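# Swap spare and broken robot arms between case and desk

## Task

Two heavy, unpowered robot arms with limp joints are involved: a spare one sitting in an open case on a desk, and a broken one marked with red tape. Move the spare arm onto the empty desk on the opposite side of the room from the case, and place the broken arm inside the case. At the finish both must be resting motionless; no part of the spare arm may stick out past a desk edge, and the broken arm must sit low enough that the lid could close (leave the lid open). The task fails if any part of either arm drops freely by more than a few centimetres, if the case is not standing upright on its desk at the end, or if the robot falls or ends up leaning. Finally release both arms and move the robot away from them.

## Robot and tools

ROBOT. A Rainbow Robotics RB-Y1: a two-wheel drive base with two rear casters (0.66 m long, 0.58 m wide, front edge 0.10 m ahead of the wheel axle), a folding torso (leg with ankle, knee, hip), a head and two 7-joint arms with parallel grippers. Each arm is rated for 3 kg; the carried arms are heavy, so weight far ahead of the wheels can tip the robot forward with nothing to stop it.

FRAMES. Base frame: origin on the floor between the drive wheels, x forward, y left, z up. The state reports chest, left_hand and right_hand in this frame; a hand point lies midway between its finger pads, fingers along its -z, closing along its x. Printed hand positions drift, especially at long reach. base_odometry is measured from the scene's starting base frame by wheel counting only, so slip looks like travel; heading is positive leftward, -3.142 to 3.142.

execute_actions. Argument "actions": a list holding one action (or empty, which just reports state and images). Optional "cameras": names from head_camera, left_wrist_camera, right_wrist_camera, all; omitted/null/["all"] gives all, [] gives none. An action may contain:
- "base": exactly one key. {"translate_m": d} is a relative straight drive in metres, -3 to 3, positive forward; no sideways motion. {"rotate_rad": d} is a relative turn on the spot in radians, -3.2 to 3.2, positive counter-clockwise seen from above. Offsets are taken from the base position in the last reported state. A move needing more than 8.667 s is refused.
- "joints": a single dictionary covering both arms, torso, head and grippers, keyed by joint name, each value an absolute target (radians, grippers in metres). Ranges: torso_squat_rad 0 to 1.2 (bigger lowers the level chest); torso_shift_rad -0.3 to 0.6 (positive pushes hips forward); torso_pitch_rad -0.2 to 1.4 (positive bows forward); torso_yaw_rad -1.5 to 1.5 (positive left). Left arm: shoulder_pitch -2.356 to 2.356 (0 hanging, negative raises forward/up/in); shoulder_roll 0 to 3.141 (positive raises outward left); shoulder_yaw -2.094 to 2.094; elbow -2.617 to 0.01 (0 straight, negative bends forward); forearm_roll -3.141 to 3.141; wrist_pitch -1.57 to 1.919 (negative tips hand forward); hand_roll -2.705 to 2.705. Right arm uses the same names with right_ prefix and same signs except right_shoulder_roll_rad is -3.141 to 0 (negative raises outward right). left_gripper_m and right_gripper_m: pad gap 0 to 0.1. head_pan_rad -0.523 to 0.523 (positive left, relative to chest); head_tilt_rad -0.35 to 1.57 (positive down). Done tolerance is ±0.02 rad, ±0.004 m for grippers.
- "speeds": caps for this action only, translate_m 0.05 to 0.4 m/s, rotate_rad 0.1 to 1.509 rad/s (maxima are defaults).
- "min_time_s": 0.1 to 8, a lower bound on the duration of each arm and head motion.
No action runs past 15 s. Unknown keys or out-of-range numbers reject the whole call with no motion. Joints left out of an action may keep driving toward earlier targets. Torso combinations must also hold: squat+shift <= 1.52; squat-shift+pitch <= 1.57; shift+0.5 pitch-0.4 squat <= 0.7; shift+0.3 pitch-0.5 squat <= 0.39, otherwise commanded torso joints stop short as off_target.

wait: {"seconds": 0 to 10}; commands nothing new, returns state and images.
zoom_image: {"camera", "region": [x0,y0,x1,y1]} in pixels from the top-left, at most 504x504, on that camera's latest full image.
read_manual: returns only licence texts.
finished_scene: {"scene": n}; ends the scene irreversibly and reports success.

RESULT LINES. base_status and joint_status give each motion's outcome: done (base: wheels turned the full amount, even if slipping), off_target (resting short, possibly still pushing), contact_stop (arm or torso met strong resistance or could not lift the load), time_out, stopped_with_arm (torso halted because an arm hit), limit_stop_at_own_body (self-collision guard stopped it before touching), limit_stop_at_motor_heat. A stop in one member halts its whole group (torso four joints; each arm's seven joints) and they hold where they are. After a stop, first back the arm off in its own action, then the torso. If both hands share one object and the torso contact-stops right at start with nothing in the way, resend every arm joint at its reported value, then the torso command. "joint command not followed" plus a "cause:" line means an arm's targets were withheld by the self/arm-collision check; the gripper still acts, and withheld targets may be retried. on_its_own lists uncommanded parts; "held at" is a target, not a position. A stop in one call skips the rest of that reply's motion calls.

GRASPING. Command a gap at least 0.005 m narrower than the object; off_target then is normal.

HAZARDS. The base keeps driving into furniture and can spin its wheels; a bent leg sticks out past the front and, on hitting furniture, may shove the robot backwards unreported. Never let the arms strike or squeeze each other, fingers included. Torque at a joint's load limit (shoulders 64.4, elbow 33.1, wrist joints 23 N m, load included) freezes the robot 10 s. Holding loads heats motors: MOTOR HOT at 65 °C, brakes and an OVER-TEMPERATURE FAULT at 80 °C; resend targets afterwards. Occasionally loose objects get nudged. Lower the limp arms gently onto surfaces, keep the case upright, avoid hard pushes, and release and withdraw at the end.

Each tool is called after ">>>" by a JSON object that holds its "op" and its "data", one argument or row to a line.

## Session

>>> {"op": "execute_actions", "data": {
  "actions": []
}}

Scene clock: 0.00 s.
base_odometry: x=+0.000 y=+0.000 heading=+0.000 (m, m, rad; odometry frame)
base_status: not commanded
joint_positions: torso_squat_rad=+0.350 torso_shift_rad=+0.000 torso_pitch_rad=+0.000 torso_yaw_rad=-0.001 left_shoulder_pitch_rad=+0.032 left_shoulder_roll_rad=+0.038 left_shoulder_yaw_rad=-0.031 left_elbow_rad=-0.117 left_forearm_roll_rad=+0.041 left_wrist_pitch_rad=+0.007 left_hand_roll_rad=-0.004 left_gripper_m=+0.099 right_shoulder_pitch_rad=-0.007 right_shoulder_roll_rad=-0.019 right_shoulder_yaw_rad=+0.056 right_elbow_rad=-0.172 right_forearm_roll_rad=-0.043 right_wrist_pitch_rad=+0.024 right_hand_roll_rad=-0.009 right_gripper_m=+0.100 head_pan_rad=-0.001 head_tilt_rad=+0.401
joint_status: not commanded
chest: x=-0.2280 y=+0.0002 z=+1.2475 quat_wxyz=(+1.000, +0.000, +0.000, +0.000) (m; base frame)
left_hand: x=-0.1953 y=+0.2471 z=+0.5635 quat_wxyz=(+0.999, +0.017, -0.040, +0.007) (m; base frame)
right_hand: x=-0.1448 y=-0.2304 z=+0.5668 quat_wxyz=(+0.997, -0.006, -0.077, +0.003) (m; base frame)
pictures: head_camera, left_wrist_camera, right_wrist_camera
Images, in order (width x height): head_camera 896x504, left_wrist_camera 644x364, right_wrist_camera 644x364.

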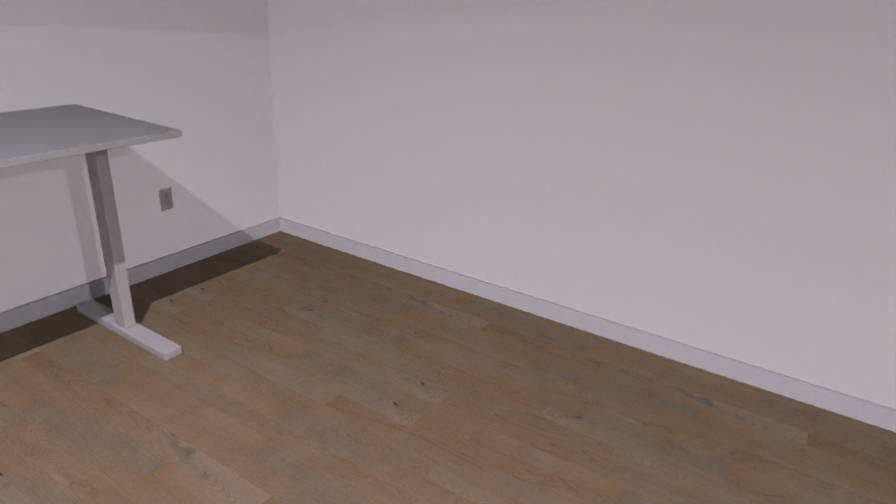

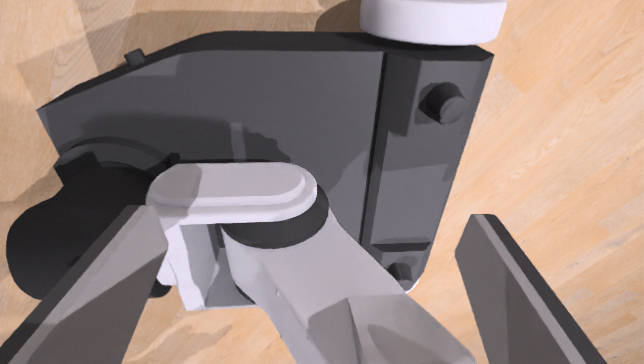

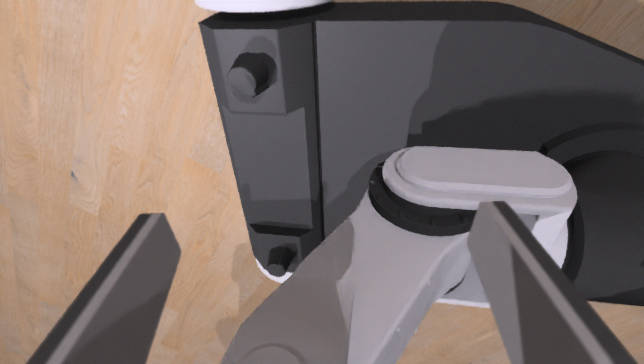

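>>> {"op": "execute_actions", "data": {
  "actions": [
    {"base":{"rotate_rad":1.0}}
  ],
  "cameras": ["head_camera"]
}}

>>> {"op": "execute_actions", "data": {
  "actions": [
    {"base":{"rotate_rad":1.4}}
  ],
  "cameras": ["head_camera"]
}}

>>> {"op": "execute_actions", "data": {
  "actions": [
    {"base":{"rotate_rad":1.4}}
  ],
  "cameras": ["head_camera"]
}}

Scene clock: 9.33 s.
base_odometry: x=+0.000 y=+0.000 heading=+0.999 (m, m, rad; odometry frame)
base_status: done
joint_positions: torso_squat_rad=+0.350 torso_shift_rad=+0.000 torso_pitch_rad=+0.000 torso_yaw_rad=-0.001 left_shoulder_pitch_rad=+0.032 left_shoulder_roll_rad=+0.038 left_shoulder_yaw_rad=-0.031 left_elbow_rad=-0.117 left_forearm_roll_rad=+0.041 left_wrist_pitch_rad=+0.007 left_hand_roll_rad=-0.004 left_gripper_m=+0.099 right_shoulder_pitch_rad=-0.007 right_shoulder_roll_rad=-0.019 right_shoulder_yaw_rad=+0.056 right_elbow_rad=-0.172 right_forearm_roll_rad=-0.043 right_wrist_pitch_rad=+0.024 right_hand_roll_rad=-0.009 right_gripper_m=+0.100 head_pan_rad=-0.001 head_tilt_rad=+0.401
joint_status: not commanded
chest: x=-0.2280 y=+0.0002 z=+1.2475 quat_wxyz=(+1.000, +0.000, +0.000, +0.000) (m; base frame)
left_hand: x=-0.1953 y=+0.2471 z=+0.5635 quat_wxyz=(+0.999, +0.017, -0.040, +0.007) (m; base frame)
right_hand: x=-0.1448 y=-0.2305 z=+0.5668 quat_wxyz=(+0.997, -0.006, -0.077, +0.003) (m; base frame)
pictures: head_camera
Images, in order (width x height): head_camera 896x504.

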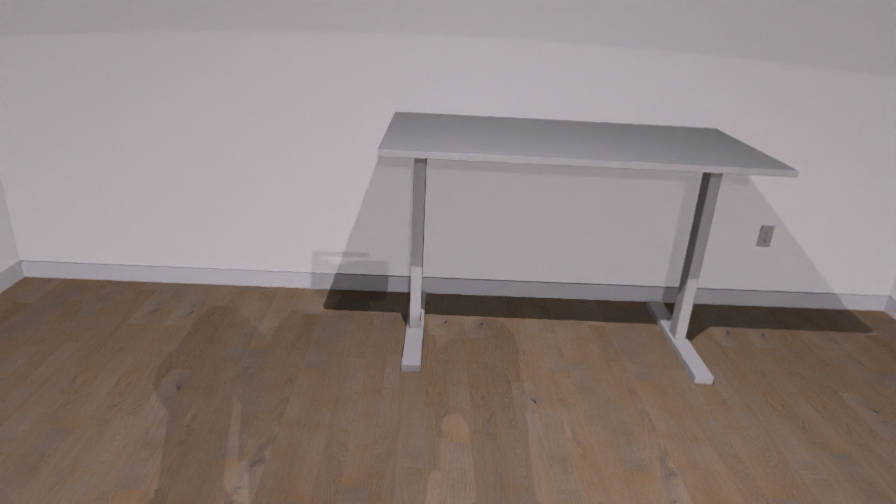

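Scene clock: 13.13 s.
base_odometry: x=+0.000 y=+0.000 heading=+2.399 (m, m, rad; odometry frame)
base_status: done
joint_positions: torso_squat_rad=+0.350 torso_shift_rad=+0.000 torso_pitch_rad=+0.000 torso_yaw_rad=-0.001 left_shoulder_pitch_rad=+0.032 left_shoulder_roll_rad=+0.038 left_shoulder_yaw_rad=-0.031 left_elbow_rad=-0.117 left_forearm_roll_rad=+0.041 left_wrist_pitch_rad=+0.007 left_hand_roll_rad=-0.004 left_gripper_m=+0.099 right_shoulder_pitch_rad=-0.007 right_shoulder_roll_rad=-0.019 right_shoulder_yaw_rad=+0.056 right_elbow_rad=-0.172 right_forearm_roll_rad=-0.043 right_wrist_pitch_rad=+0.024 right_hand_roll_rad=-0.009 right_gripper_m=+0.100 head_pan_rad=-0.001 head_tilt_rad=+0.401
joint_status: not commanded
chest: x=-0.2280 y=+0.0002 z=+1.2475 quat_wxyz=(+1.000, +0.000, +0.000, +0.000) (m; base frame)
left_hand: x=-0.1953 y=+0.2471 z=+0.5635 quat_wxyz=(+0.999, +0.017, -0.040, +0.007) (m; base frame)
right_hand: x=-0.1448 y=-0.2305 z=+0.5668 quat_wxyz=(+0.997, -0.006, -0.077, +0.003) (m; base frame)
pictures: head_camera
Images, in order (width x height): head_camera 896x504.

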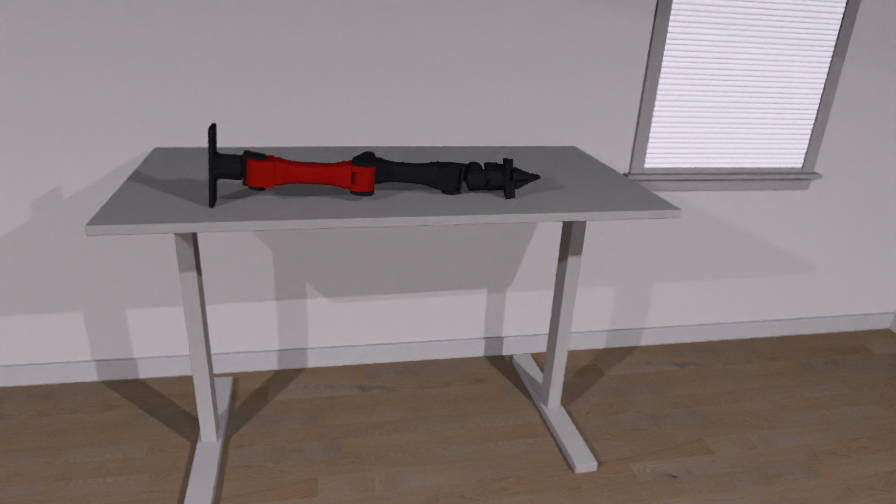

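Scene clock: 16.80 s.
base_odometry: x=+0.000 y=+0.000 heading=-2.485 (m, m, rad; odometry frame)
base_status: done
joint_positions: torso_squat_rad=+0.350 torso_shift_rad=+0.000 torso_pitch_rad=+0.000 torso_yaw_rad=-0.001 left_shoulder_pitch_rad=+0.032 left_shoulder_roll_rad=+0.038 left_shoulder_yaw_rad=-0.031 left_elbow_rad=-0.117 left_forearm_roll_rad=+0.041 left_wrist_pitch_rad=+0.007 left_hand_roll_rad=-0.004 left_gripper_m=+0.099 right_shoulder_pitch_rad=-0.007 right_shoulder_roll_rad=-0.019 right_shoulder_yaw_rad=+0.056 right_elbow_rad=-0.172 right_forearm_roll_rad=-0.043 right_wrist_pitch_rad=+0.024 right_hand_roll_rad=-0.009 right_gripper_m=+0.100 head_pan_rad=-0.001 head_tilt_rad=+0.401
joint_status: not commanded
chest: x=-0.2280 y=+0.0002 z=+1.2475 quat_wxyz=(+1.000, +0.000, +0.000, +0.000) (m; base frame)
left_hand: x=-0.1953 y=+0.2471 z=+0.5635 quat_wxyz=(+0.999, +0.017, -0.040, +0.007) (m; base frame)
right_hand: x=-0.1448 y=-0.2305 z=+0.5668 quat_wxyz=(+0.997, -0.006, -0.077, +0.003) (m; base frame)
pictures: head_camera
Images, in order (width x height): head_camera 896x504.

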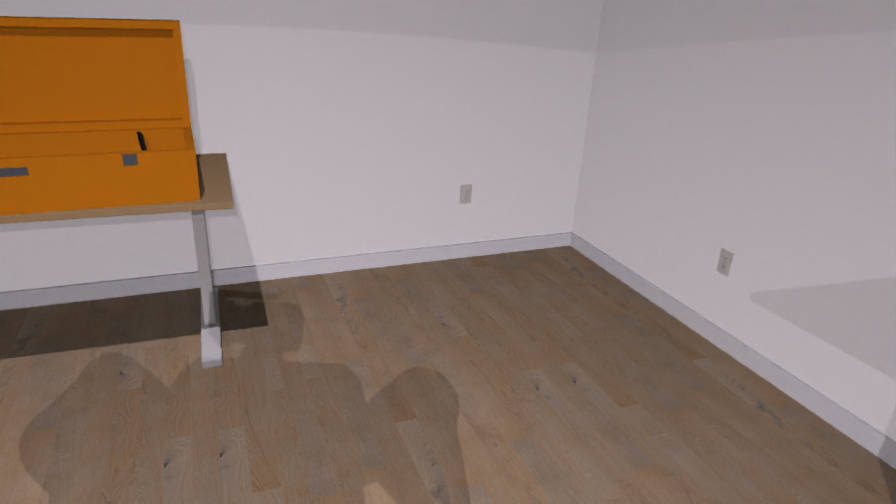

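>>> {"op": "execute_actions", "data": {
  "actions": [
    {"base":{"rotate_rad":0.6}}
  ],
  "cameras": ["head_camera"]
}}

Scene clock: 25.30 s.
base_odometry: x=+0.000 y=+0.000 heading=-1.885 (m, m, rad; odometry frame)
base_status: done
joint_positions: torso_squat_rad=+0.350 torso_shift_rad=+0.000 torso_pitch_rad=+0.000 torso_yaw_rad=-0.001 left_shoulder_pitch_rad=+0.032 left_shoulder_roll_rad=+0.038 left_shoulder_yaw_rad=-0.031 left_elbow_rad=-0.117 left_forearm_roll_rad=+0.041 left_wrist_pitch_rad=+0.007 left_hand_roll_rad=-0.004 left_gripper_m=+0.099 right_shoulder_pitch_rad=-0.007 right_shoulder_roll_rad=-0.020 right_shoulder_yaw_rad=+0.056 right_elbow_rad=-0.172 right_forearm_roll_rad=-0.043 right_wrist_pitch_rad=+0.024 right_hand_roll_rad=-0.009 right_gripper_m=+0.100 head_pan_rad=-0.001 head_tilt_rad=+0.401
joint_status: not commanded
chest: x=-0.2280 y=+0.0002 z=+1.2475 quat_wxyz=(+1.000, +0.000, +0.000, +0.000) (m; base frame)
left_hand: x=-0.1953 y=+0.2471 z=+0.5635 quat_wxyz=(+0.999, +0.017, -0.040, +0.007) (m; base frame)
right_hand: x=-0.1448 y=-0.2305 z=+0.5668 quat_wxyz=(+0.997, -0.006, -0.077, +0.003) (m; base frame)
pictures: head_camera
Images, in order (width x height): head_camera 896x504.

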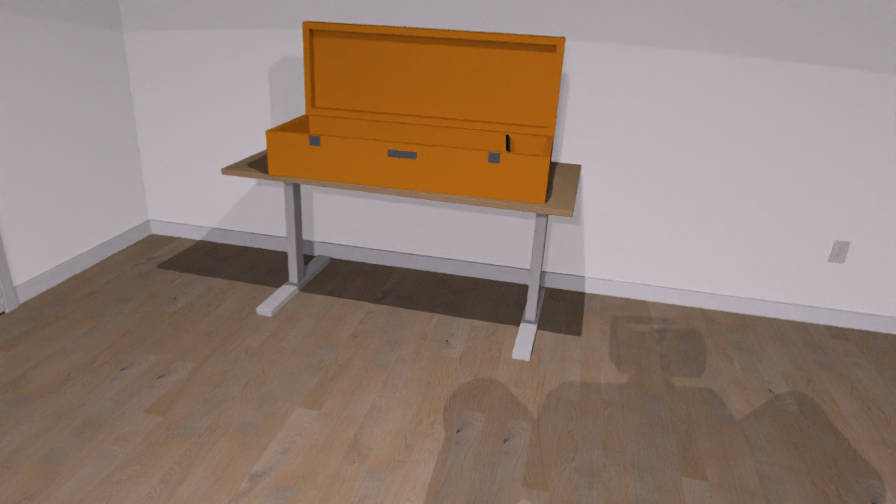

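>>> {"op": "execute_actions", "data": {
  "actions": [
    {"base":{"rotate_rad":0.4}}
  ],
  "cameras": []
}}

>>> {"op": "execute_actions", "data": {
  "actions": [
    {"base":{"translate_m":1.52}}
  ],
  "cameras": []
}}

>>> {"op": "execute_actions", "data": {
  "actions": [
    {"base":{"rotate_rad":-0.696},"joints":{"head_tilt_rad":0.6,"torso_squat_rad":0.1}}
  ],
  "cameras": ["head_camera"]
}}

Scene clock: 51.30 s.
base_odometry: x=+0.000 y=+0.000 heading=-1.486 (m, m, rad; odometry frame)
base_status: done
joint_positions: torso_squat_rad=+0.350 torso_shift_rad=+0.000 torso_pitch_rad=+0.000 torso_yaw_rad=-0.001 left_shoulder_pitch_rad=+0.032 left_shoulder_roll_rad=+0.038 left_shoulder_yaw_rad=-0.031 left_elbow_rad=-0.117 left_forearm_roll_rad=+0.041 left_wrist_pitch_rad=+0.007 left_hand_roll_rad=-0.004 left_gripper_m=+0.099 right_shoulder_pitch_rad=-0.007 right_shoulder_roll_rad=-0.019 right_shoulder_yaw_rad=+0.056 right_elbow_rad=-0.172 right_forearm_roll_rad=-0.043 right_wrist_pitch_rad=+0.024 right_hand_roll_rad=-0.009 right_gripper_m=+0.100 head_pan_rad=-0.001 head_tilt_rad=+0.401
joint_status: not commanded
chest: x=-0.2280 y=+0.0002 z=+1.2475 quat_wxyz=(+1.000, +0.000, +0.000, +0.000) (m; base frame)
left_hand: x=-0.1953 y=+0.2471 z=+0.5635 quat_wxyz=(+0.999, +0.017, -0.040, +0.007) (m; base frame)
right_hand: x=-0.1448 y=-0.2305 z=+0.5668 quat_wxyz=(+0.997, -0.006, -0.077, +0.003) (m; base frame)
pictures: none
No camera images: the call's "cameras" was empty. Leave "cameras" out to get every camera's image.

Scene clock: 56.63 s.
base_odometry: x=+0.130 y=-1.514 heading=-1.485 (m, m, rad; odometry frame)
base_status: done
joint_positions: torso_squat_rad=+0.350 torso_shift_rad=+0.000 torso_pitch_rad=+0.000 torso_yaw_rad=-0.001 left_shoulder_pitch_rad=+0.032 left_shoulder_roll_rad=+0.038 left_shoulder_yaw_rad=-0.031 left_elbow_rad=-0.117 left_forearm_roll_rad=+0.041 left_wrist_pitch_rad=+0.007 left_hand_roll_rad=-0.004 left_gripper_m=+0.099 right_shoulder_pitch_rad=-0.007 right_shoulder_roll_rad=-0.019 right_shoulder_yaw_rad=+0.056 right_elbow_rad=-0.172 right_forearm_roll_rad=-0.043 right_wrist_pitch_rad=+0.024 right_hand_roll_rad=-0.009 right_gripper_m=+0.100 head_pan_rad=-0.001 head_tilt_rad=+0.401
joint_status: not commanded
chest: x=-0.2279 y=+0.0002 z=+1.2475 quat_wxyz=(+1.000, +0.000, +0.000, +0.000) (m; base frame)
left_hand: x=-0.1952 y=+0.2471 z=+0.5635 quat_wxyz=(+0.999, +0.017, -0.040, +0.007) (m; base frame)
right_hand: x=-0.1447 y=-0.2305 z=+0.5668 quat_wxyz=(+0.997, -0.006, -0.077, +0.003) (m; base frame)
pictures: none
No camera images: the call's "cameras" was empty. Leave "cameras" out to get every camera's image.

Scene clock: 59.43 s.
base_odometry: x=+0.131 y=-1.514 heading=-2.180 (m, m, rad; odometry frame)
base_status: done
joint_positions: torso_squat_rad=+0.100 torso_shift_rad=+0.000 torso_pitch_rad=+0.000 torso_yaw_rad=-0.001 left_shoulder_pitch_rad=+0.032 left_shoulder_roll_rad=+0.038 left_shoulder_yaw_rad=-0.031 left_elbow_rad=-0.117 left_forearm_roll_rad=+0.041 left_wrist_pitch_rad=+0.007 left_hand_roll_rad=-0.004 left_gripper_m=+0.099 right_shoulder_pitch_rad=-0.007 right_shoulder_roll_rad=-0.020 right_shoulder_yaw_rad=+0.056 right_elbow_rad=-0.172 right_forearm_roll_rad=-0.043 right_wrist_pitch_rad=+0.024 right_hand_roll_rad=-0.009 right_gripper_m=+0.100 head_pan_rad=-0.001 head_tilt_rad=+0.600
joint_status: all done
chest: x=-0.2280 y=+0.0003 z=+1.2864 quat_wxyz=(+1.000, +0.000, +0.000, +0.000) (m; base frame)
left_hand: x=-0.1952 y=+0.2471 z=+0.6024 quat_wxyz=(+0.999, +0.017, -0.040, +0.007) (m; base frame)
right_hand: x=-0.1447 y=-0.2305 z=+0.6057 quat_wxyz=(+0.997, -0.006, -0.077, +0.003) (m; base frame)
pictures: head_camera
Images, in order (width x height): head_camera 896x504.

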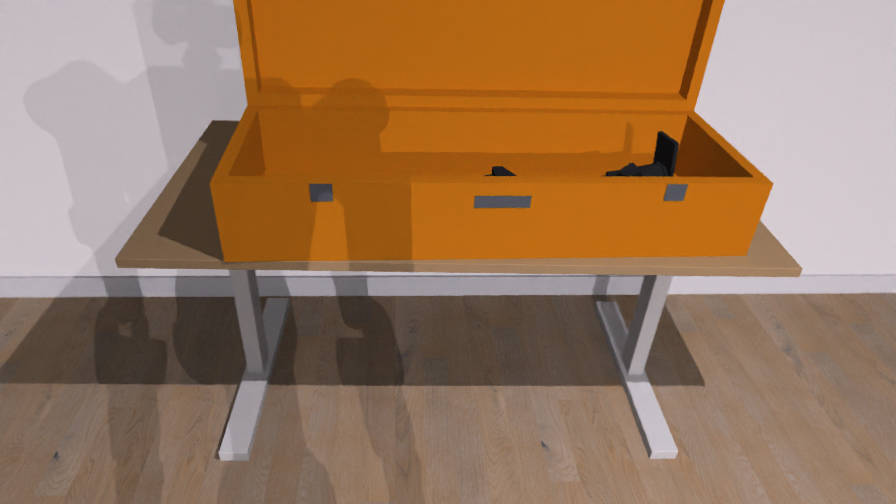

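>>> {"op": "execute_actions", "data": {
  "actions": [
    {"base":{"translate_m":0.6},"joints":{"head_tilt_rad":0.9}}
  ],
  "cameras": ["head_camera"]
}}

Scene clock: 95.33 s.
base_odometry: x=-0.213 y=-2.006 heading=-2.181 (m, m, rad; odometry frame)
base_status: done
joint_positions: torso_squat_rad=+0.100 torso_shift_rad=+0.000 torso_pitch_rad=+0.000 torso_yaw_rad=-0.001 left_shoulder_pitch_rad=+0.032 left_shoulder_roll_rad=+0.038 left_shoulder_yaw_rad=-0.031 left_elbow_rad=-0.117 left_forearm_roll_rad=+0.041 left_wrist_pitch_rad=+0.007 left_hand_roll_rad=-0.004 left_gripper_m=+0.099 right_shoulder_pitch_rad=-0.007 right_shoulder_roll_rad=-0.020 right_shoulder_yaw_rad=+0.056 right_elbow_rad=-0.172 right_forearm_roll_rad=-0.043 right_wrist_pitch_rad=+0.024 right_hand_roll_rad=-0.009 right_gripper_m=+0.100 head_pan_rad=-0.001 head_tilt_rad=+0.900
joint_status: all done
chest: x=-0.2279 y=+0.0003 z=+1.2864 quat_wxyz=(+1.000, +0.000, +0.000, +0.000) (m; base frame)
left_hand: x=-0.1952 y=+0.2471 z=+0.6024 quat_wxyz=(+0.999, +0.017, -0.040, +0.007) (m; base frame)
right_hand: x=-0.1447 y=-0.2305 z=+0.6057 quat_wxyz=(+0.997, -0.006, -0.077, +0.003) (m; base frame)
pictures: head_camera
Images, in order (width x height): head_camera 896x504.

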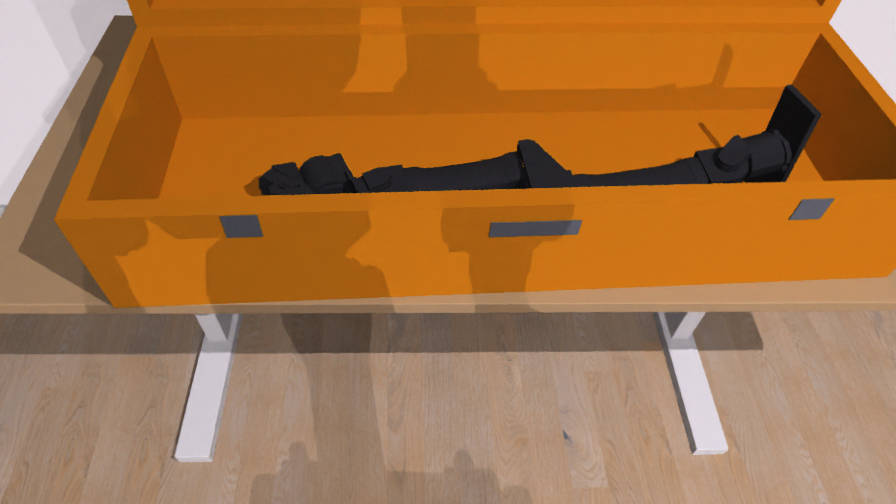

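>>> {"op": "execute_actions", "data": {
  "actions": [
    {"base":{"translate_m":-0.1},"joints":{"torso_squat_rad":0,"left_shoulder_pitch_rad":-1.109,"left_shoulder_roll_rad":0.188,"left_shoulder_yaw_rad":0.311,"left_elbow_rad":-1.097,"left_forearm_roll_rad":0,"left_wrist_pitch_rad":1.88,"left_hand_roll_rad":0,"right_shoulder_pitch_rad":-1.109,"right_shoulder_roll_rad":-0.188,"right_shoulder_yaw_rad":-0.311,"right_elbow_rad":-1.097,"right_forearm_roll_rad":0,"right_wrist_pitch_rad":1.88,"right_hand_roll_rad":0}}
  ],
  "cameras": []
}}

>>> {"op": "execute_actions", "data": {
  "actions": [
    {"joints":{"torso_pitch_rad":0.3,"head_tilt_rad":0.8}}
  ],
  "cameras": []
}}

>>> {"op": "execute_actions", "data": {
  "actions": [
    {"base":{"translate_m":0.32}}
  ]
}}

Scene clock: 156.33 s.
base_odometry: x=-0.156 y=-1.924 heading=-2.179 (m, m, rad; odometry frame)
base_status: done
joint_positions: torso_squat_rad=+0.000 torso_shift_rad=+0.000 torso_pitch_rad=-0.001 torso_yaw_rad=-0.001 left_shoulder_pitch_rad=-1.109 left_shoulder_roll_rad=+0.188 left_shoulder_yaw_rad=+0.311 left_elbow_rad=-1.097 left_forearm_roll_rad=+0.000 left_wrist_pitch_rad=+1.880 left_hand_roll_rad=+0.000 left_gripper_m=+0.099 right_shoulder_pitch_rad=-1.109 right_shoulder_roll_rad=-0.188 right_shoulder_yaw_rad=-0.310 right_elbow_rad=-1.097 right_forearm_roll_rad=+0.000 right_wrist_pitch_rad=+1.880 right_hand_roll_rad=+0.000 right_gripper_m=+0.100 head_pan_rad=-0.001 head_tilt_rad=+0.900
joint_status: all done
chest: x=-0.2281 y=+0.0003 z=+1.2899 quat_wxyz=(+1.000, +0.000, +0.000, +0.000) (m; base frame)
left_hand: x=+0.3265 y=+0.2194 z=+1.1694 quat_wxyz=(+0.989, +0.000, -0.150, -0.001) (m; base frame)
right_hand: x=+0.3262 y=-0.2201 z=+1.1701 quat_wxyz=(+0.989, -0.001, -0.150, +0.000) (m; base frame)
pictures: none
No camera images: the call's "cameras" was empty. Leave "cameras" out to get every camera's image.

Scene clock: 158.13 s.
base_odometry: x=-0.156 y=-1.924 heading=-2.179 (m, m, rad; odometry frame)
base_status: not commanded
joint_positions: torso_squat_rad=+0.000 torso_shift_rad=+0.000 torso_pitch_rad=+0.300 torso_yaw_rad=-0.001 left_shoulder_pitch_rad=-1.109 left_shoulder_roll_rad=+0.188 left_shoulder_yaw_rad=+0.311 left_elbow_rad=-1.097 left_forearm_roll_rad=+0.000 left_wrist_pitch_rad=+1.880 left_hand_roll_rad=+0.000 left_gripper_m=+0.099 right_shoulder_pitch_rad=-1.109 right_shoulder_roll_rad=-0.188 right_shoulder_yaw_rad=-0.310 right_elbow_rad=-1.097 right_forearm_roll_rad=+0.000 right_wrist_pitch_rad=+1.880 right_hand_roll_rad=+0.000 right_gripper_m=+0.100 head_pan_rad=-0.001 head_tilt_rad=+0.800
joint_status: all done
chest: x=-0.1364 y=+0.0003 z=+1.2761 quat_wxyz=(+0.989, -0.001, +0.149, +0.000) (m; base frame)
left_hand: x=+0.3576 y=+0.2194 z=+0.9966 quat_wxyz=(+1.000, +0.000, +0.000, -0.001) (m; base frame)
right_hand: x=+0.3575 y=-0.2201 z=+0.9973 quat_wxyz=(+1.000, -0.001, -0.001, +0.000) (m; base frame)
pictures: none
No camera images: the call's "cameras" was empty. Leave "cameras" out to get every camera's image.

Scene clock: 160.20 s.
base_odometry: x=-0.339 y=-2.187 heading=-2.180 (m, m, rad; odometry frame)
base_status: done
joint_positions: torso_squat_rad=+0.000 torso_shift_rad=+0.000 torso_pitch_rad=+0.300 torso_yaw_rad=-0.001 left_shoulder_pitch_rad=-1.109 left_shoulder_roll_rad=+0.188 left_shoulder_yaw_rad=+0.311 left_elbow_rad=-1.097 left_forearm_roll_rad=+0.000 left_wrist_pitch_rad=+1.880 left_hand_roll_rad=+0.000 left_gripper_m=+0.099 right_shoulder_pitch_rad=-1.109 right_shoulder_roll_rad=-0.188 right_shoulder_yaw_rad=-0.310 right_elbow_rad=-1.097 right_forearm_roll_rad=+0.000 right_wrist_pitch_rad=+1.880 right_hand_roll_rad=+0.000 right_gripper_m=+0.100 head_pan_rad=-0.001 head_tilt_rad=+0.800
joint_status: not commanded
chest: x=-0.1362 y=+0.0003 z=+1.2761 quat_wxyz=(+0.989, -0.001, +0.150, +0.000) (m; base frame)
left_hand: x=+0.3576 y=+0.2194 z=+0.9965 quat_wxyz=(+1.000, +0.000, +0.000, -0.001) (m; base frame)
right_hand: x=+0.3576 y=-0.2201 z=+0.9972 quat_wxyz=(+1.000, -0.001, +0.000, +0.000) (m; base frame)
pictures: head_camera, left_wrist_camera, right_wrist_camera
Images, in order (width x height): head_camera 896x504, left_wrist_camera 644x364, right_wrist_camera 644x364.

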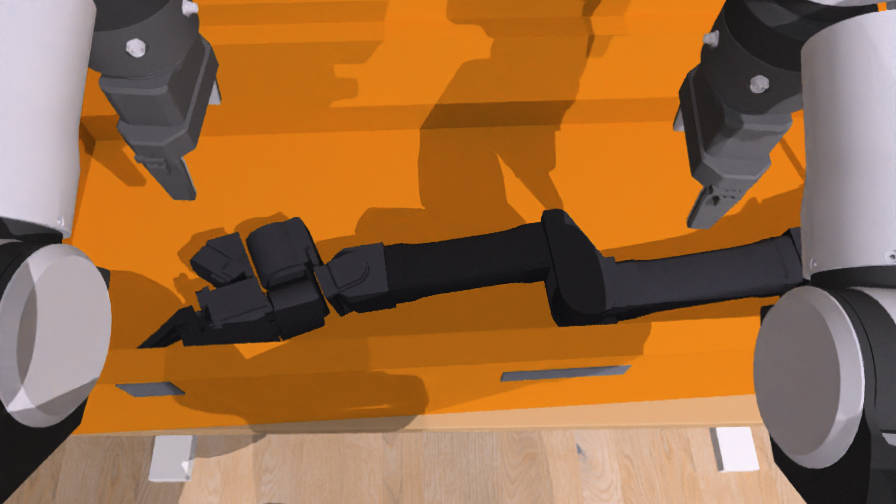

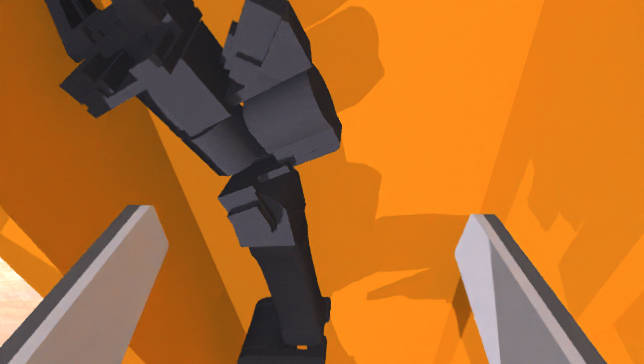

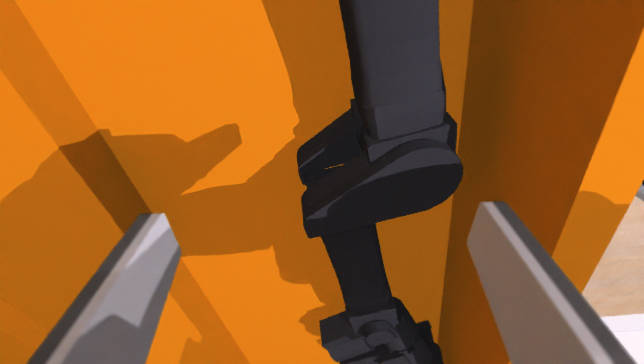

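>>> {"op": "execute_actions", "data": {
  "actions": [
    {"base":{"rotate_rad":0.3}}
  ],
  "cameras": []
}}

>>> {"op": "execute_actions", "data": {
  "actions": [
    {"base":{"translate_m":-0.5}}
  ],
  "cameras": []
}}

>>> {"op": "execute_actions", "data": {
  "actions": [
    {"base":{"rotate_rad":-0.3},"joints":{"left_hand_roll_rad":0.22,"right_hand_roll_rad":0.22,"left_shoulder_roll_rad":0.12,"right_shoulder_roll_rad":-0.14}}
  ],
  "cameras": []
}}

>>> {"op": "execute_actions", "data": {
  "actions": [
    {"base":{"translate_m":0.44}}
  ]
}}

Scene clock: 194.80 s.
base_odometry: x=-0.339 y=-2.186 heading=-1.880 (m, m, rad; odometry frame)
base_status: done
joint_positions: torso_squat_rad=+0.000 torso_shift_rad=+0.000 torso_pitch_rad=+0.300 torso_yaw_rad=-0.001 left_shoulder_pitch_rad=-1.109 left_shoulder_roll_rad=+0.188 left_shoulder_yaw_rad=+0.311 left_elbow_rad=-1.097 left_forearm_roll_rad=+0.000 left_wrist_pitch_rad=+1.880 left_hand_roll_rad=+0.000 left_gripper_m=+0.099 right_shoulder_pitch_rad=-1.109 right_shoulder_roll_rad=-0.188 right_shoulder_yaw_rad=-0.311 right_elbow_rad=-1.097 right_forearm_roll_rad=+0.000 right_wrist_pitch_rad=+1.880 right_hand_roll_rad=+0.000 right_gripper_m=+0.100 head_pan_rad=-0.001 head_tilt_rad=+0.800
joint_status: not commanded
chest: x=-0.1363 y=+0.0003 z=+1.2761 quat_wxyz=(+0.989, -0.001, +0.150, +0.000) (m; base frame)
left_hand: x=+0.3576 y=+0.2194 z=+0.9965 quat_wxyz=(+1.000, +0.000, +0.000, -0.001) (m; base frame)
right_hand: x=+0.3575 y=-0.2201 z=+0.9972 quat_wxyz=(+1.000, -0.001, +0.000, +0.000) (m; base frame)
pictures: none
No camera images: the call's "cameras" was empty. Leave "cameras" out to get every camera's image.

Scene clock: 197.63 s.
base_odometry: x=-0.187 y=-1.710 heading=-1.879 (m, m, rad; odometry frame)
base_status: done
joint_positions: torso_squat_rad=+0.000 torso_shift_rad=+0.000 torso_pitch_rad=+0.300 torso_yaw_rad=-0.001 left_shoulder_pitch_rad=-1.109 left_shoulder_roll_rad=+0.188 left_shoulder_yaw_rad=+0.311 left_elbow_rad=-1.097 left_forearm_roll_rad=+0.000 left_wrist_pitch_rad=+1.880 left_hand_roll_rad=+0.000 left_gripper_m=+0.099 right_shoulder_pitch_rad=-1.109 right_shoulder_roll_rad=-0.188 right_shoulder_yaw_rad=-0.311 right_elbow_rad=-1.097 right_forearm_roll_rad=+0.000 right_wrist_pitch_rad=+1.880 right_hand_roll_rad=+0.000 right_gripper_m=+0.100 head_pan_rad=-0.001 head_tilt_rad=+0.800
joint_status: not commanded
chest: x=-0.1365 y=+0.0003 z=+1.2761 quat_wxyz=(+0.989, -0.001, +0.149, +0.000) (m; base frame)
left_hand: x=+0.3575 y=+0.2194 z=+0.9967 quat_wxyz=(+1.000, +0.000, +0.000, -0.001) (m; base frame)
right_hand: x=+0.3574 y=-0.2202 z=+0.9974 quat_wxyz=(+1.000, -0.001, -0.001, +0.000) (m; base frame)
pictures: none
No camera images: the call's "cameras" was empty. Leave "cameras" out to get every camera's image.

Scene clock: 199.50 s.
base_odometry: x=-0.187 y=-1.710 heading=-2.178 (m, m, rad; odometry frame)
base_status: done
joint_positions: torso_squat_rad=+0.000 torso_shift_rad=+0.000 torso_pitch_rad=+0.300 torso_yaw_rad=-0.001 left_shoulder_pitch_rad=-1.109 left_shoulder_roll_rad=+0.120 left_shoulder_yaw_rad=+0.311 left_elbow_rad=-1.097 left_forearm_roll_rad=+0.000 left_wrist_pitch_rad=+1.880 left_hand_roll_rad=+0.220 left_gripper_m=+0.099 right_shoulder_pitch_rad=-1.109 right_shoulder_roll_rad=-0.140 right_shoulder_yaw_rad=-0.311 right_elbow_rad=-1.097 right_forearm_roll_rad=+0.000 right_wrist_pitch_rad=+1.880 right_hand_roll_rad=+0.220 right_gripper_m=+0.100 head_pan_rad=-0.001 head_tilt_rad=+0.800
joint_status: all done
chest: x=-0.1365 y=+0.0003 z=+1.2761 quat_wxyz=(+0.989, +0.000, +0.149, +0.000) (m; base frame)
left_hand: x=+0.3491 y=+0.1817 z=+0.9879 quat_wxyz=(+0.996, -0.022, +0.013, +0.086) (m; base frame)
right_hand: x=+0.3517 y=-0.1935 z=+0.9909 quat_wxyz=(+0.992, +0.016, +0.005, +0.126) (m; base frame)
pictures: none
No camera images: the call's "cameras" was empty. Leave "cameras" out to get every camera's image.

Scene clock: 202.17 s.
base_odometry: x=-0.438 y=-2.071 heading=-2.179 (m, m, rad; odometry frame)
base_status: done
joint_positions: torso_squat_rad=+0.000 torso_shift_rad=+0.000 torso_pitch_rad=+0.300 torso_yaw_rad=-0.001 left_shoulder_pitch_rad=-1.109 left_shoulder_roll_rad=+0.120 left_shoulder_yaw_rad=+0.311 left_elbow_rad=-1.097 left_forearm_roll_rad=+0.000 left_wrist_pitch_rad=+1.880 left_hand_roll_rad=+0.220 left_gripper_m=+0.099 right_shoulder_pitch_rad=-1.109 right_shoulder_roll_rad=-0.140 right_shoulder_yaw_rad=-0.311 right_elbow_rad=-1.097 right_forearm_roll_rad=+0.000 right_wrist_pitch_rad=+1.880 right_hand_roll_rad=+0.220 right_gripper_m=+0.100 head_pan_rad=-0.001 head_tilt_rad=+0.800
joint_status: not commanded
chest: x=-0.1364 y=+0.0003 z=+1.2761 quat_wxyz=(+0.989, +0.000, +0.149, +0.000) (m; base frame)
left_hand: x=+0.3492 y=+0.1817 z=+0.9878 quat_wxyz=(+0.996, -0.022, +0.013, +0.086) (m; base frame)
right_hand: x=+0.3518 y=-0.1934 z=+0.9908 quat_wxyz=(+0.992, +0.016, +0.005, +0.126) (m; base frame)
pictures: head_camera, left_wrist_camera, right_wrist_camera
Images, in order (width x height): head_camera 896x504, left_wrist_camera 644x364, right_wrist_camera 644x364.

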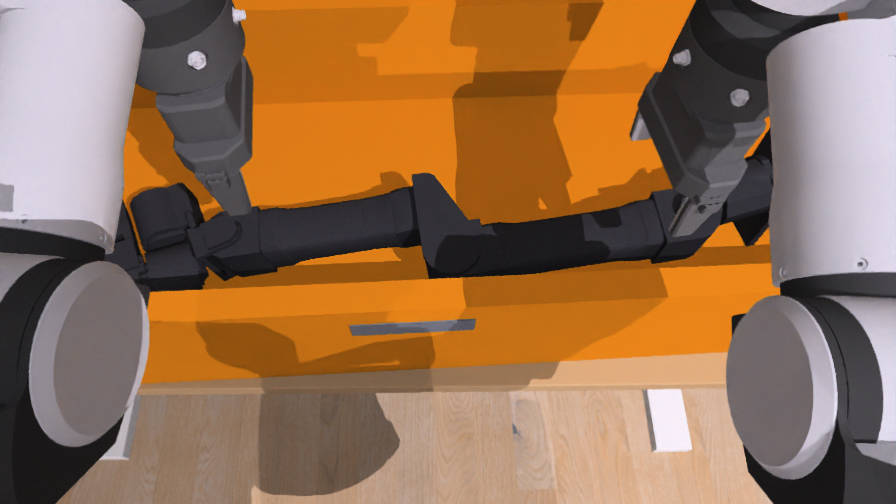

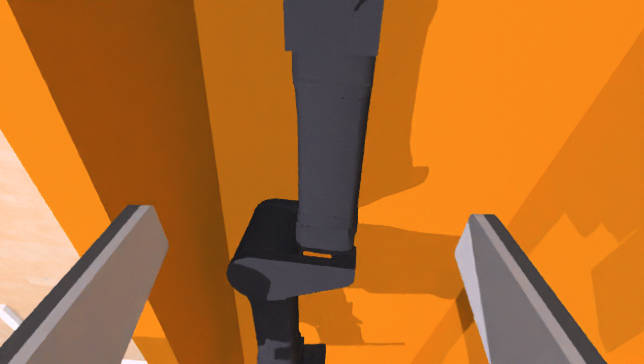

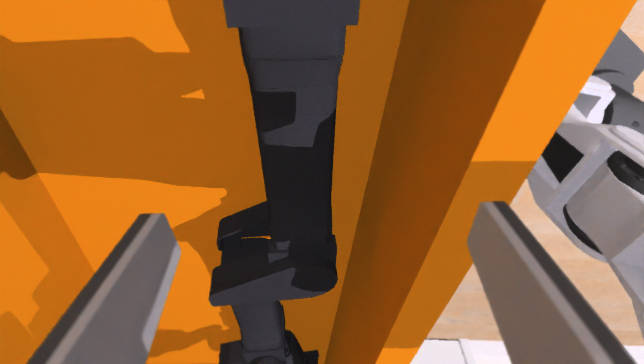

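>>> {"op": "execute_actions", "data": {
  "actions": [
    {"base":{"translate_m":0.02},"joints":{"torso_squat_rad":0.55,"left_shoulder_roll_rad":0.075,"right_shoulder_roll_rad":-0.1,"left_hand_roll_rad":0.26,"right_hand_roll_rad":0.18}}
  ]
}}

Scene clock: 214.87 s.
base_odometry: x=-0.450 y=-2.087 heading=-2.179 (m, m, rad; odometry frame)
base_status: done
joint_positions: torso_squat_rad=+0.550 torso_shift_rad=+0.000 torso_pitch_rad=+0.300 torso_yaw_rad=-0.001 left_shoulder_pitch_rad=-1.109 left_shoulder_roll_rad=+0.075 left_shoulder_yaw_rad=+0.311 left_elbow_rad=-1.097 left_forearm_roll_rad=+0.000 left_wrist_pitch_rad=+1.880 left_hand_roll_rad=+0.260 left_gripper_m=+0.099 right_shoulder_pitch_rad=-1.109 right_shoulder_roll_rad=-0.100 right_shoulder_yaw_rad=-0.311 right_elbow_rad=-1.097 right_forearm_roll_rad=+0.000 right_wrist_pitch_rad=+1.880 right_hand_roll_rad=+0.180 right_gripper_m=+0.100 head_pan_rad=-0.001 head_tilt_rad=+0.800
joint_status: all done
chest: x=-0.1364 y=+0.0003 z=+1.1729 quat_wxyz=(+0.989, +0.000, +0.149, +0.000) (m; base frame)
left_hand: x=+0.3425 y=+0.1566 z=+0.8799 quat_wxyz=(+0.995, -0.036, +0.022, +0.091) (m; base frame)
right_hand: x=+0.3462 y=-0.1712 z=+0.8830 quat_wxyz=(+0.992, +0.030, +0.010, +0.119) (m; base frame)
pictures: head_camera, left_wrist_camera, right_wrist_camera
Images, in order (width x height): head_camera 896x504, left_wrist_camera 644x364, right_wrist_camera 644x364.

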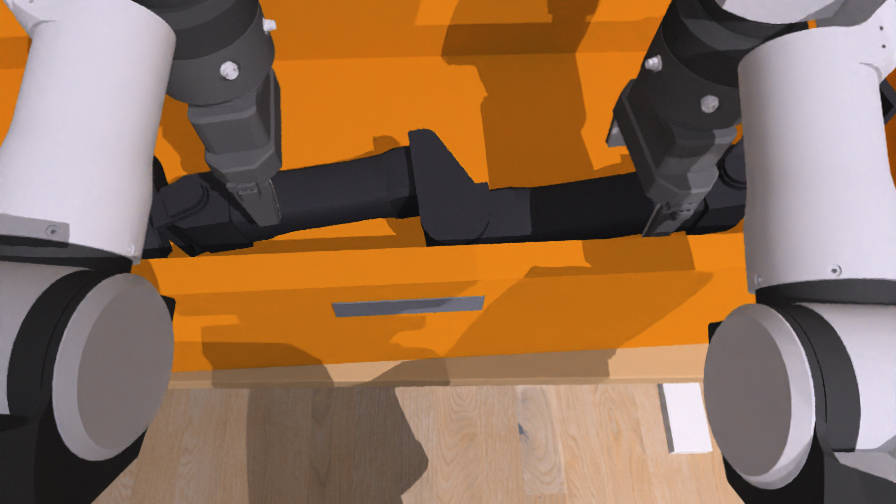

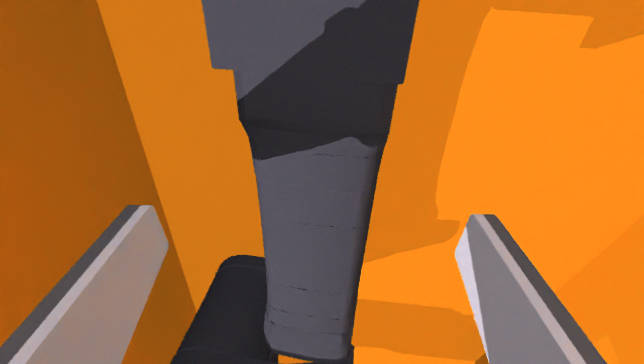

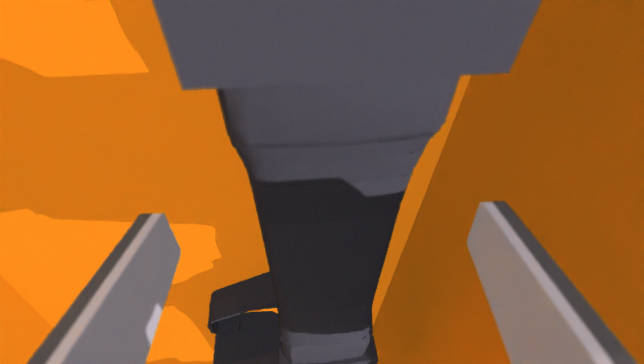

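>>> {"op": "execute_actions", "data": {
  "actions": [
    {"joints":{"torso_squat_rad":0.66}}
  ]
}}

Scene clock: 220.33 s.
base_odometry: x=-0.450 y=-2.087 heading=-2.179 (m, m, rad; odometry frame)
base_status: not commanded
joint_positions: torso_squat_rad=+0.660 torso_shift_rad=+0.000 torso_pitch_rad=+0.300 torso_yaw_rad=-0.001 left_shoulder_pitch_rad=-1.109 left_shoulder_roll_rad=+0.075 left_shoulder_yaw_rad=+0.311 left_elbow_rad=-1.097 left_forearm_roll_rad=+0.000 left_wrist_pitch_rad=+1.880 left_hand_roll_rad=+0.260 left_gripper_m=+0.099 right_shoulder_pitch_rad=-1.109 right_shoulder_roll_rad=-0.100 right_shoulder_yaw_rad=-0.311 right_elbow_rad=-1.097 right_forearm_roll_rad=+0.000 right_wrist_pitch_rad=+1.880 right_hand_roll_rad=+0.180 right_gripper_m=+0.100 head_pan_rad=-0.001 head_tilt_rad=+0.800
joint_status: all done
chest: x=-0.1365 y=+0.0003 z=+1.1291 quat_wxyz=(+0.989, +0.000, +0.149, +0.000) (m; base frame)
left_hand: x=+0.3425 y=+0.1566 z=+0.8361 quat_wxyz=(+0.995, -0.036, +0.022, +0.091) (m; base frame)
right_hand: x=+0.3462 y=-0.1712 z=+0.8392 quat_wxyz=(+0.992, +0.030, +0.010, +0.119) (m; base frame)
pictures: head_camera, left_wrist_camera, right_wrist_camera
Images, in order (width x height): head_camera 896x504, left_wrist_camera 644x364, right_wrist_camera 644x364.

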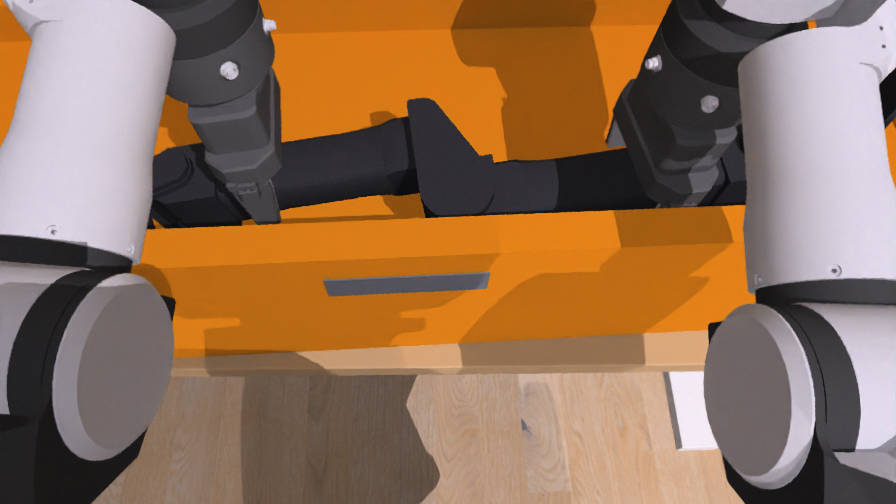

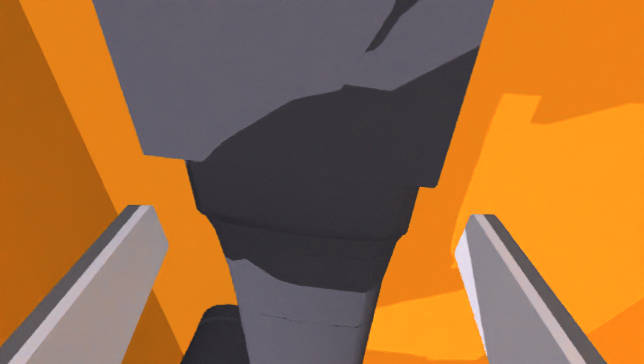

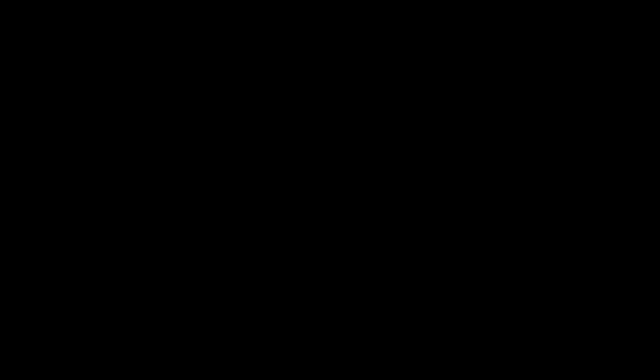

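>>> {"op": "execute_actions", "data": {
  "actions": [
    {"joints":{"torso_squat_rad":0.58}}
  ],
  "cameras": []
}}

>>> {"op": "execute_actions", "data": {
  "actions": [
    {"joints":{"left_shoulder_roll_rad":0.048,"left_shoulder_yaw_rad":0.17,"left_hand_roll_rad":0.39,"right_shoulder_roll_rad":-0.069,"right_shoulder_yaw_rad":-0.19,"right_hand_roll_rad":0.07}}
  ]
}}

Scene clock: 237.53 s.
base_odometry: x=-0.450 y=-2.087 heading=-2.179 (m, m, rad; odometry frame)
base_status: not commanded
joint_positions: torso_squat_rad=+0.580 torso_shift_rad=+0.000 torso_pitch_rad=+0.300 torso_yaw_rad=-0.001 left_shoulder_pitch_rad=-1.109 left_shoulder_roll_rad=+0.075 left_shoulder_yaw_rad=+0.311 left_elbow_rad=-1.097 left_forearm_roll_rad=+0.000 left_wrist_pitch_rad=+1.880 left_hand_roll_rad=+0.260 left_gripper_m=+0.099 right_shoulder_pitch_rad=-1.109 right_shoulder_roll_rad=-0.100 right_shoulder_yaw_rad=-0.311 right_elbow_rad=-1.097 right_forearm_roll_rad=+0.000 right_wrist_pitch_rad=+1.880 right_hand_roll_rad=+0.180 right_gripper_m=+0.100 head_pan_rad=-0.001 head_tilt_rad=+0.800
joint_status: all done
chest: x=-0.1364 y=+0.0003 z=+1.1616 quat_wxyz=(+0.989, +0.000, +0.149, +0.000) (m; base frame)
left_hand: x=+0.3425 y=+0.1566 z=+0.8685 quat_wxyz=(+0.995, -0.036, +0.022, +0.091) (m; base frame)
right_hand: x=+0.3463 y=-0.1712 z=+0.8717 quat_wxyz=(+0.992, +0.030, +0.010, +0.119) (m; base frame)
pictures: none
No camera images: the call's "cameras" was empty. Leave "cameras" out to get every camera's image.

Scene clock: 238.30 s.
base_odometry: x=-0.450 y=-2.087 heading=-2.179 (m, m, rad; odometry frame)
base_status: not commanded
joint_positions: torso_squat_rad=+0.580 torso_shift_rad=+0.000 torso_pitch_rad=+0.300 torso_yaw_rad=-0.001 left_shoulder_pitch_rad=-1.109 left_shoulder_roll_rad=+0.048 left_shoulder_yaw_rad=+0.170 left_elbow_rad=-1.097 left_forearm_roll_rad=+0.000 left_wrist_pitch_rad=+1.880 left_hand_roll_rad=+0.390 left_gripper_m=+0.099 right_shoulder_pitch_rad=-1.109 right_shoulder_roll_rad=-0.069 right_shoulder_yaw_rad=-0.190 right_elbow_rad=-1.097 right_forearm_roll_rad=+0.000 right_wrist_pitch_rad=+1.880 right_hand_roll_rad=+0.070 right_gripper_m=+0.100 head_pan_rad=-0.001 head_tilt_rad=+0.800
joint_status: all done
chest: x=-0.1364 y=+0.0003 z=+1.1616 quat_wxyz=(+0.989, -0.001, +0.149, +0.000) (m; base frame)
left_hand: x=+0.3365 y=+0.1303 z=+0.8666 quat_wxyz=(+0.995, +0.004, +0.016, +0.097) (m; base frame)
right_hand: x=+0.3404 y=-0.1442 z=+0.8689 quat_wxyz=(+0.993, -0.002, +0.014, +0.118) (m; base frame)
pictures: head_camera, left_wrist_camera, right_wrist_camera
Images, in order (width x height): head_camera 896x504, left_wrist_camera 644x364, right_wrist_camera 644x364.

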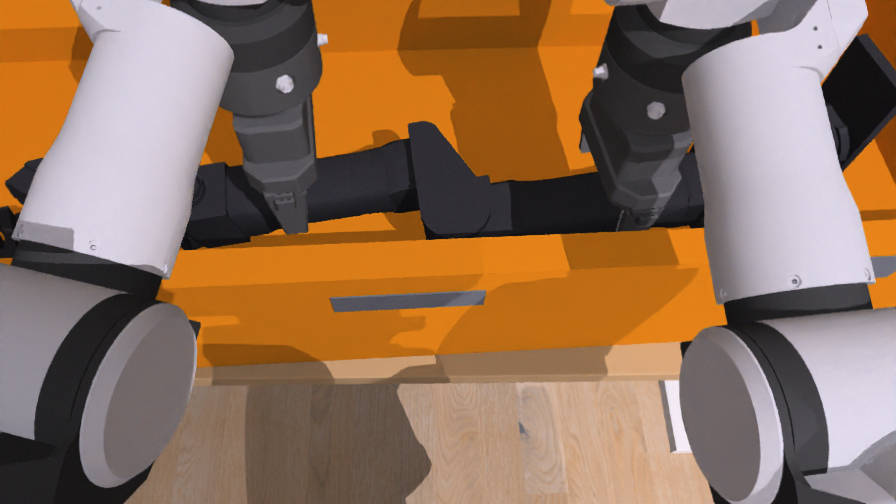

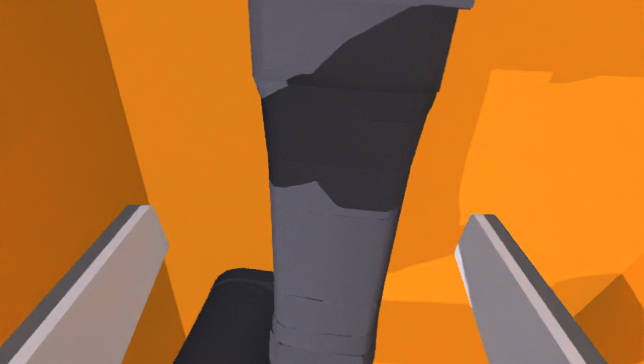

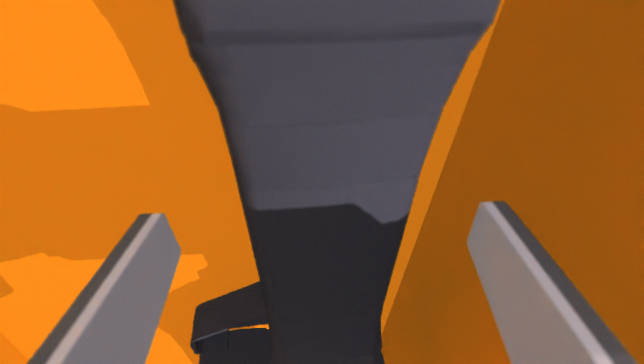

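>>> {"op": "execute_actions", "data": {
  "actions": [
    {"joints":{"torso_squat_rad":0.68,"left_elbow_rad":-0.98,"left_wrist_pitch_rad":1.75}}
  ]
}}

Scene clock: 249.40 s.
base_odometry: x=-0.450 y=-2.087 heading=-2.179 (m, m, rad; odometry frame)
base_status: not commanded
joint_positions: torso_squat_rad=+0.680 torso_shift_rad=+0.000 torso_pitch_rad=+0.299 torso_yaw_rad=-0.001 left_shoulder_pitch_rad=-1.110 left_shoulder_roll_rad=+0.048 left_shoulder_yaw_rad=+0.170 left_elbow_rad=-0.981 left_forearm_roll_rad=+0.000 left_wrist_pitch_rad=+1.750 left_hand_roll_rad=+0.390 left_gripper_m=+0.099 right_shoulder_pitch_rad=-1.109 right_shoulder_roll_rad=-0.069 right_shoulder_yaw_rad=-0.190 right_elbow_rad=-1.097 right_forearm_roll_rad=+0.000 right_wrist_pitch_rad=+1.880 right_hand_roll_rad=+0.070 right_gripper_m=+0.100 head_pan_rad=-0.001 head_tilt_rad=+0.800
joint_status: all done
chest: x=-0.1368 y=+0.0003 z=+1.1205 quat_wxyz=(+0.989, -0.001, +0.149, +0.000) (m; base frame)
left_hand: x=+0.3429 y=+0.1291 z=+0.7967 quat_wxyz=(+0.995, +0.002, +0.008, +0.097) (m; base frame)
right_hand: x=+0.3402 y=-0.1442 z=+0.8281 quat_wxyz=(+0.993, -0.002, +0.014, +0.118) (m; base frame)
pictures: head_camera, left_wrist_camera, right_wrist_camera
Images, in order (width x height): head_camera 896x504, left_wrist_camera 644x364, right_wrist_camera 644x364.

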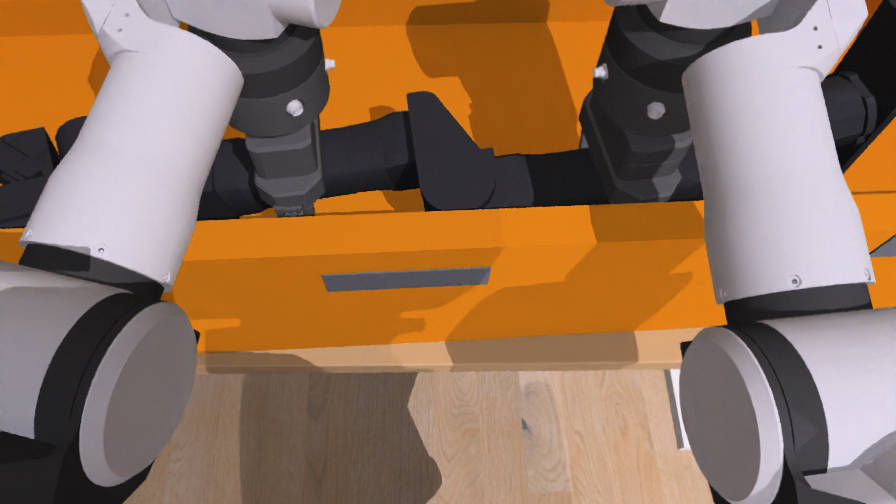

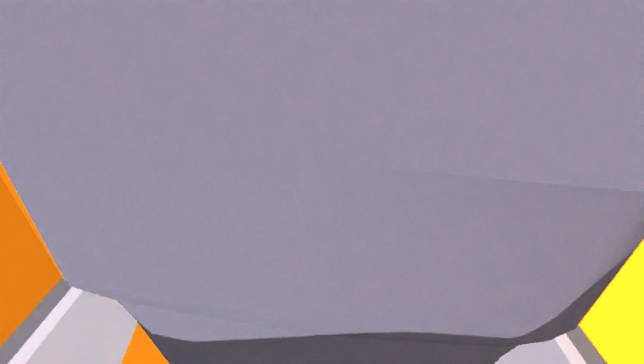

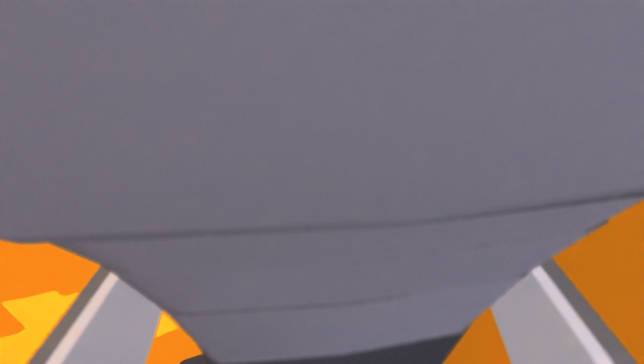

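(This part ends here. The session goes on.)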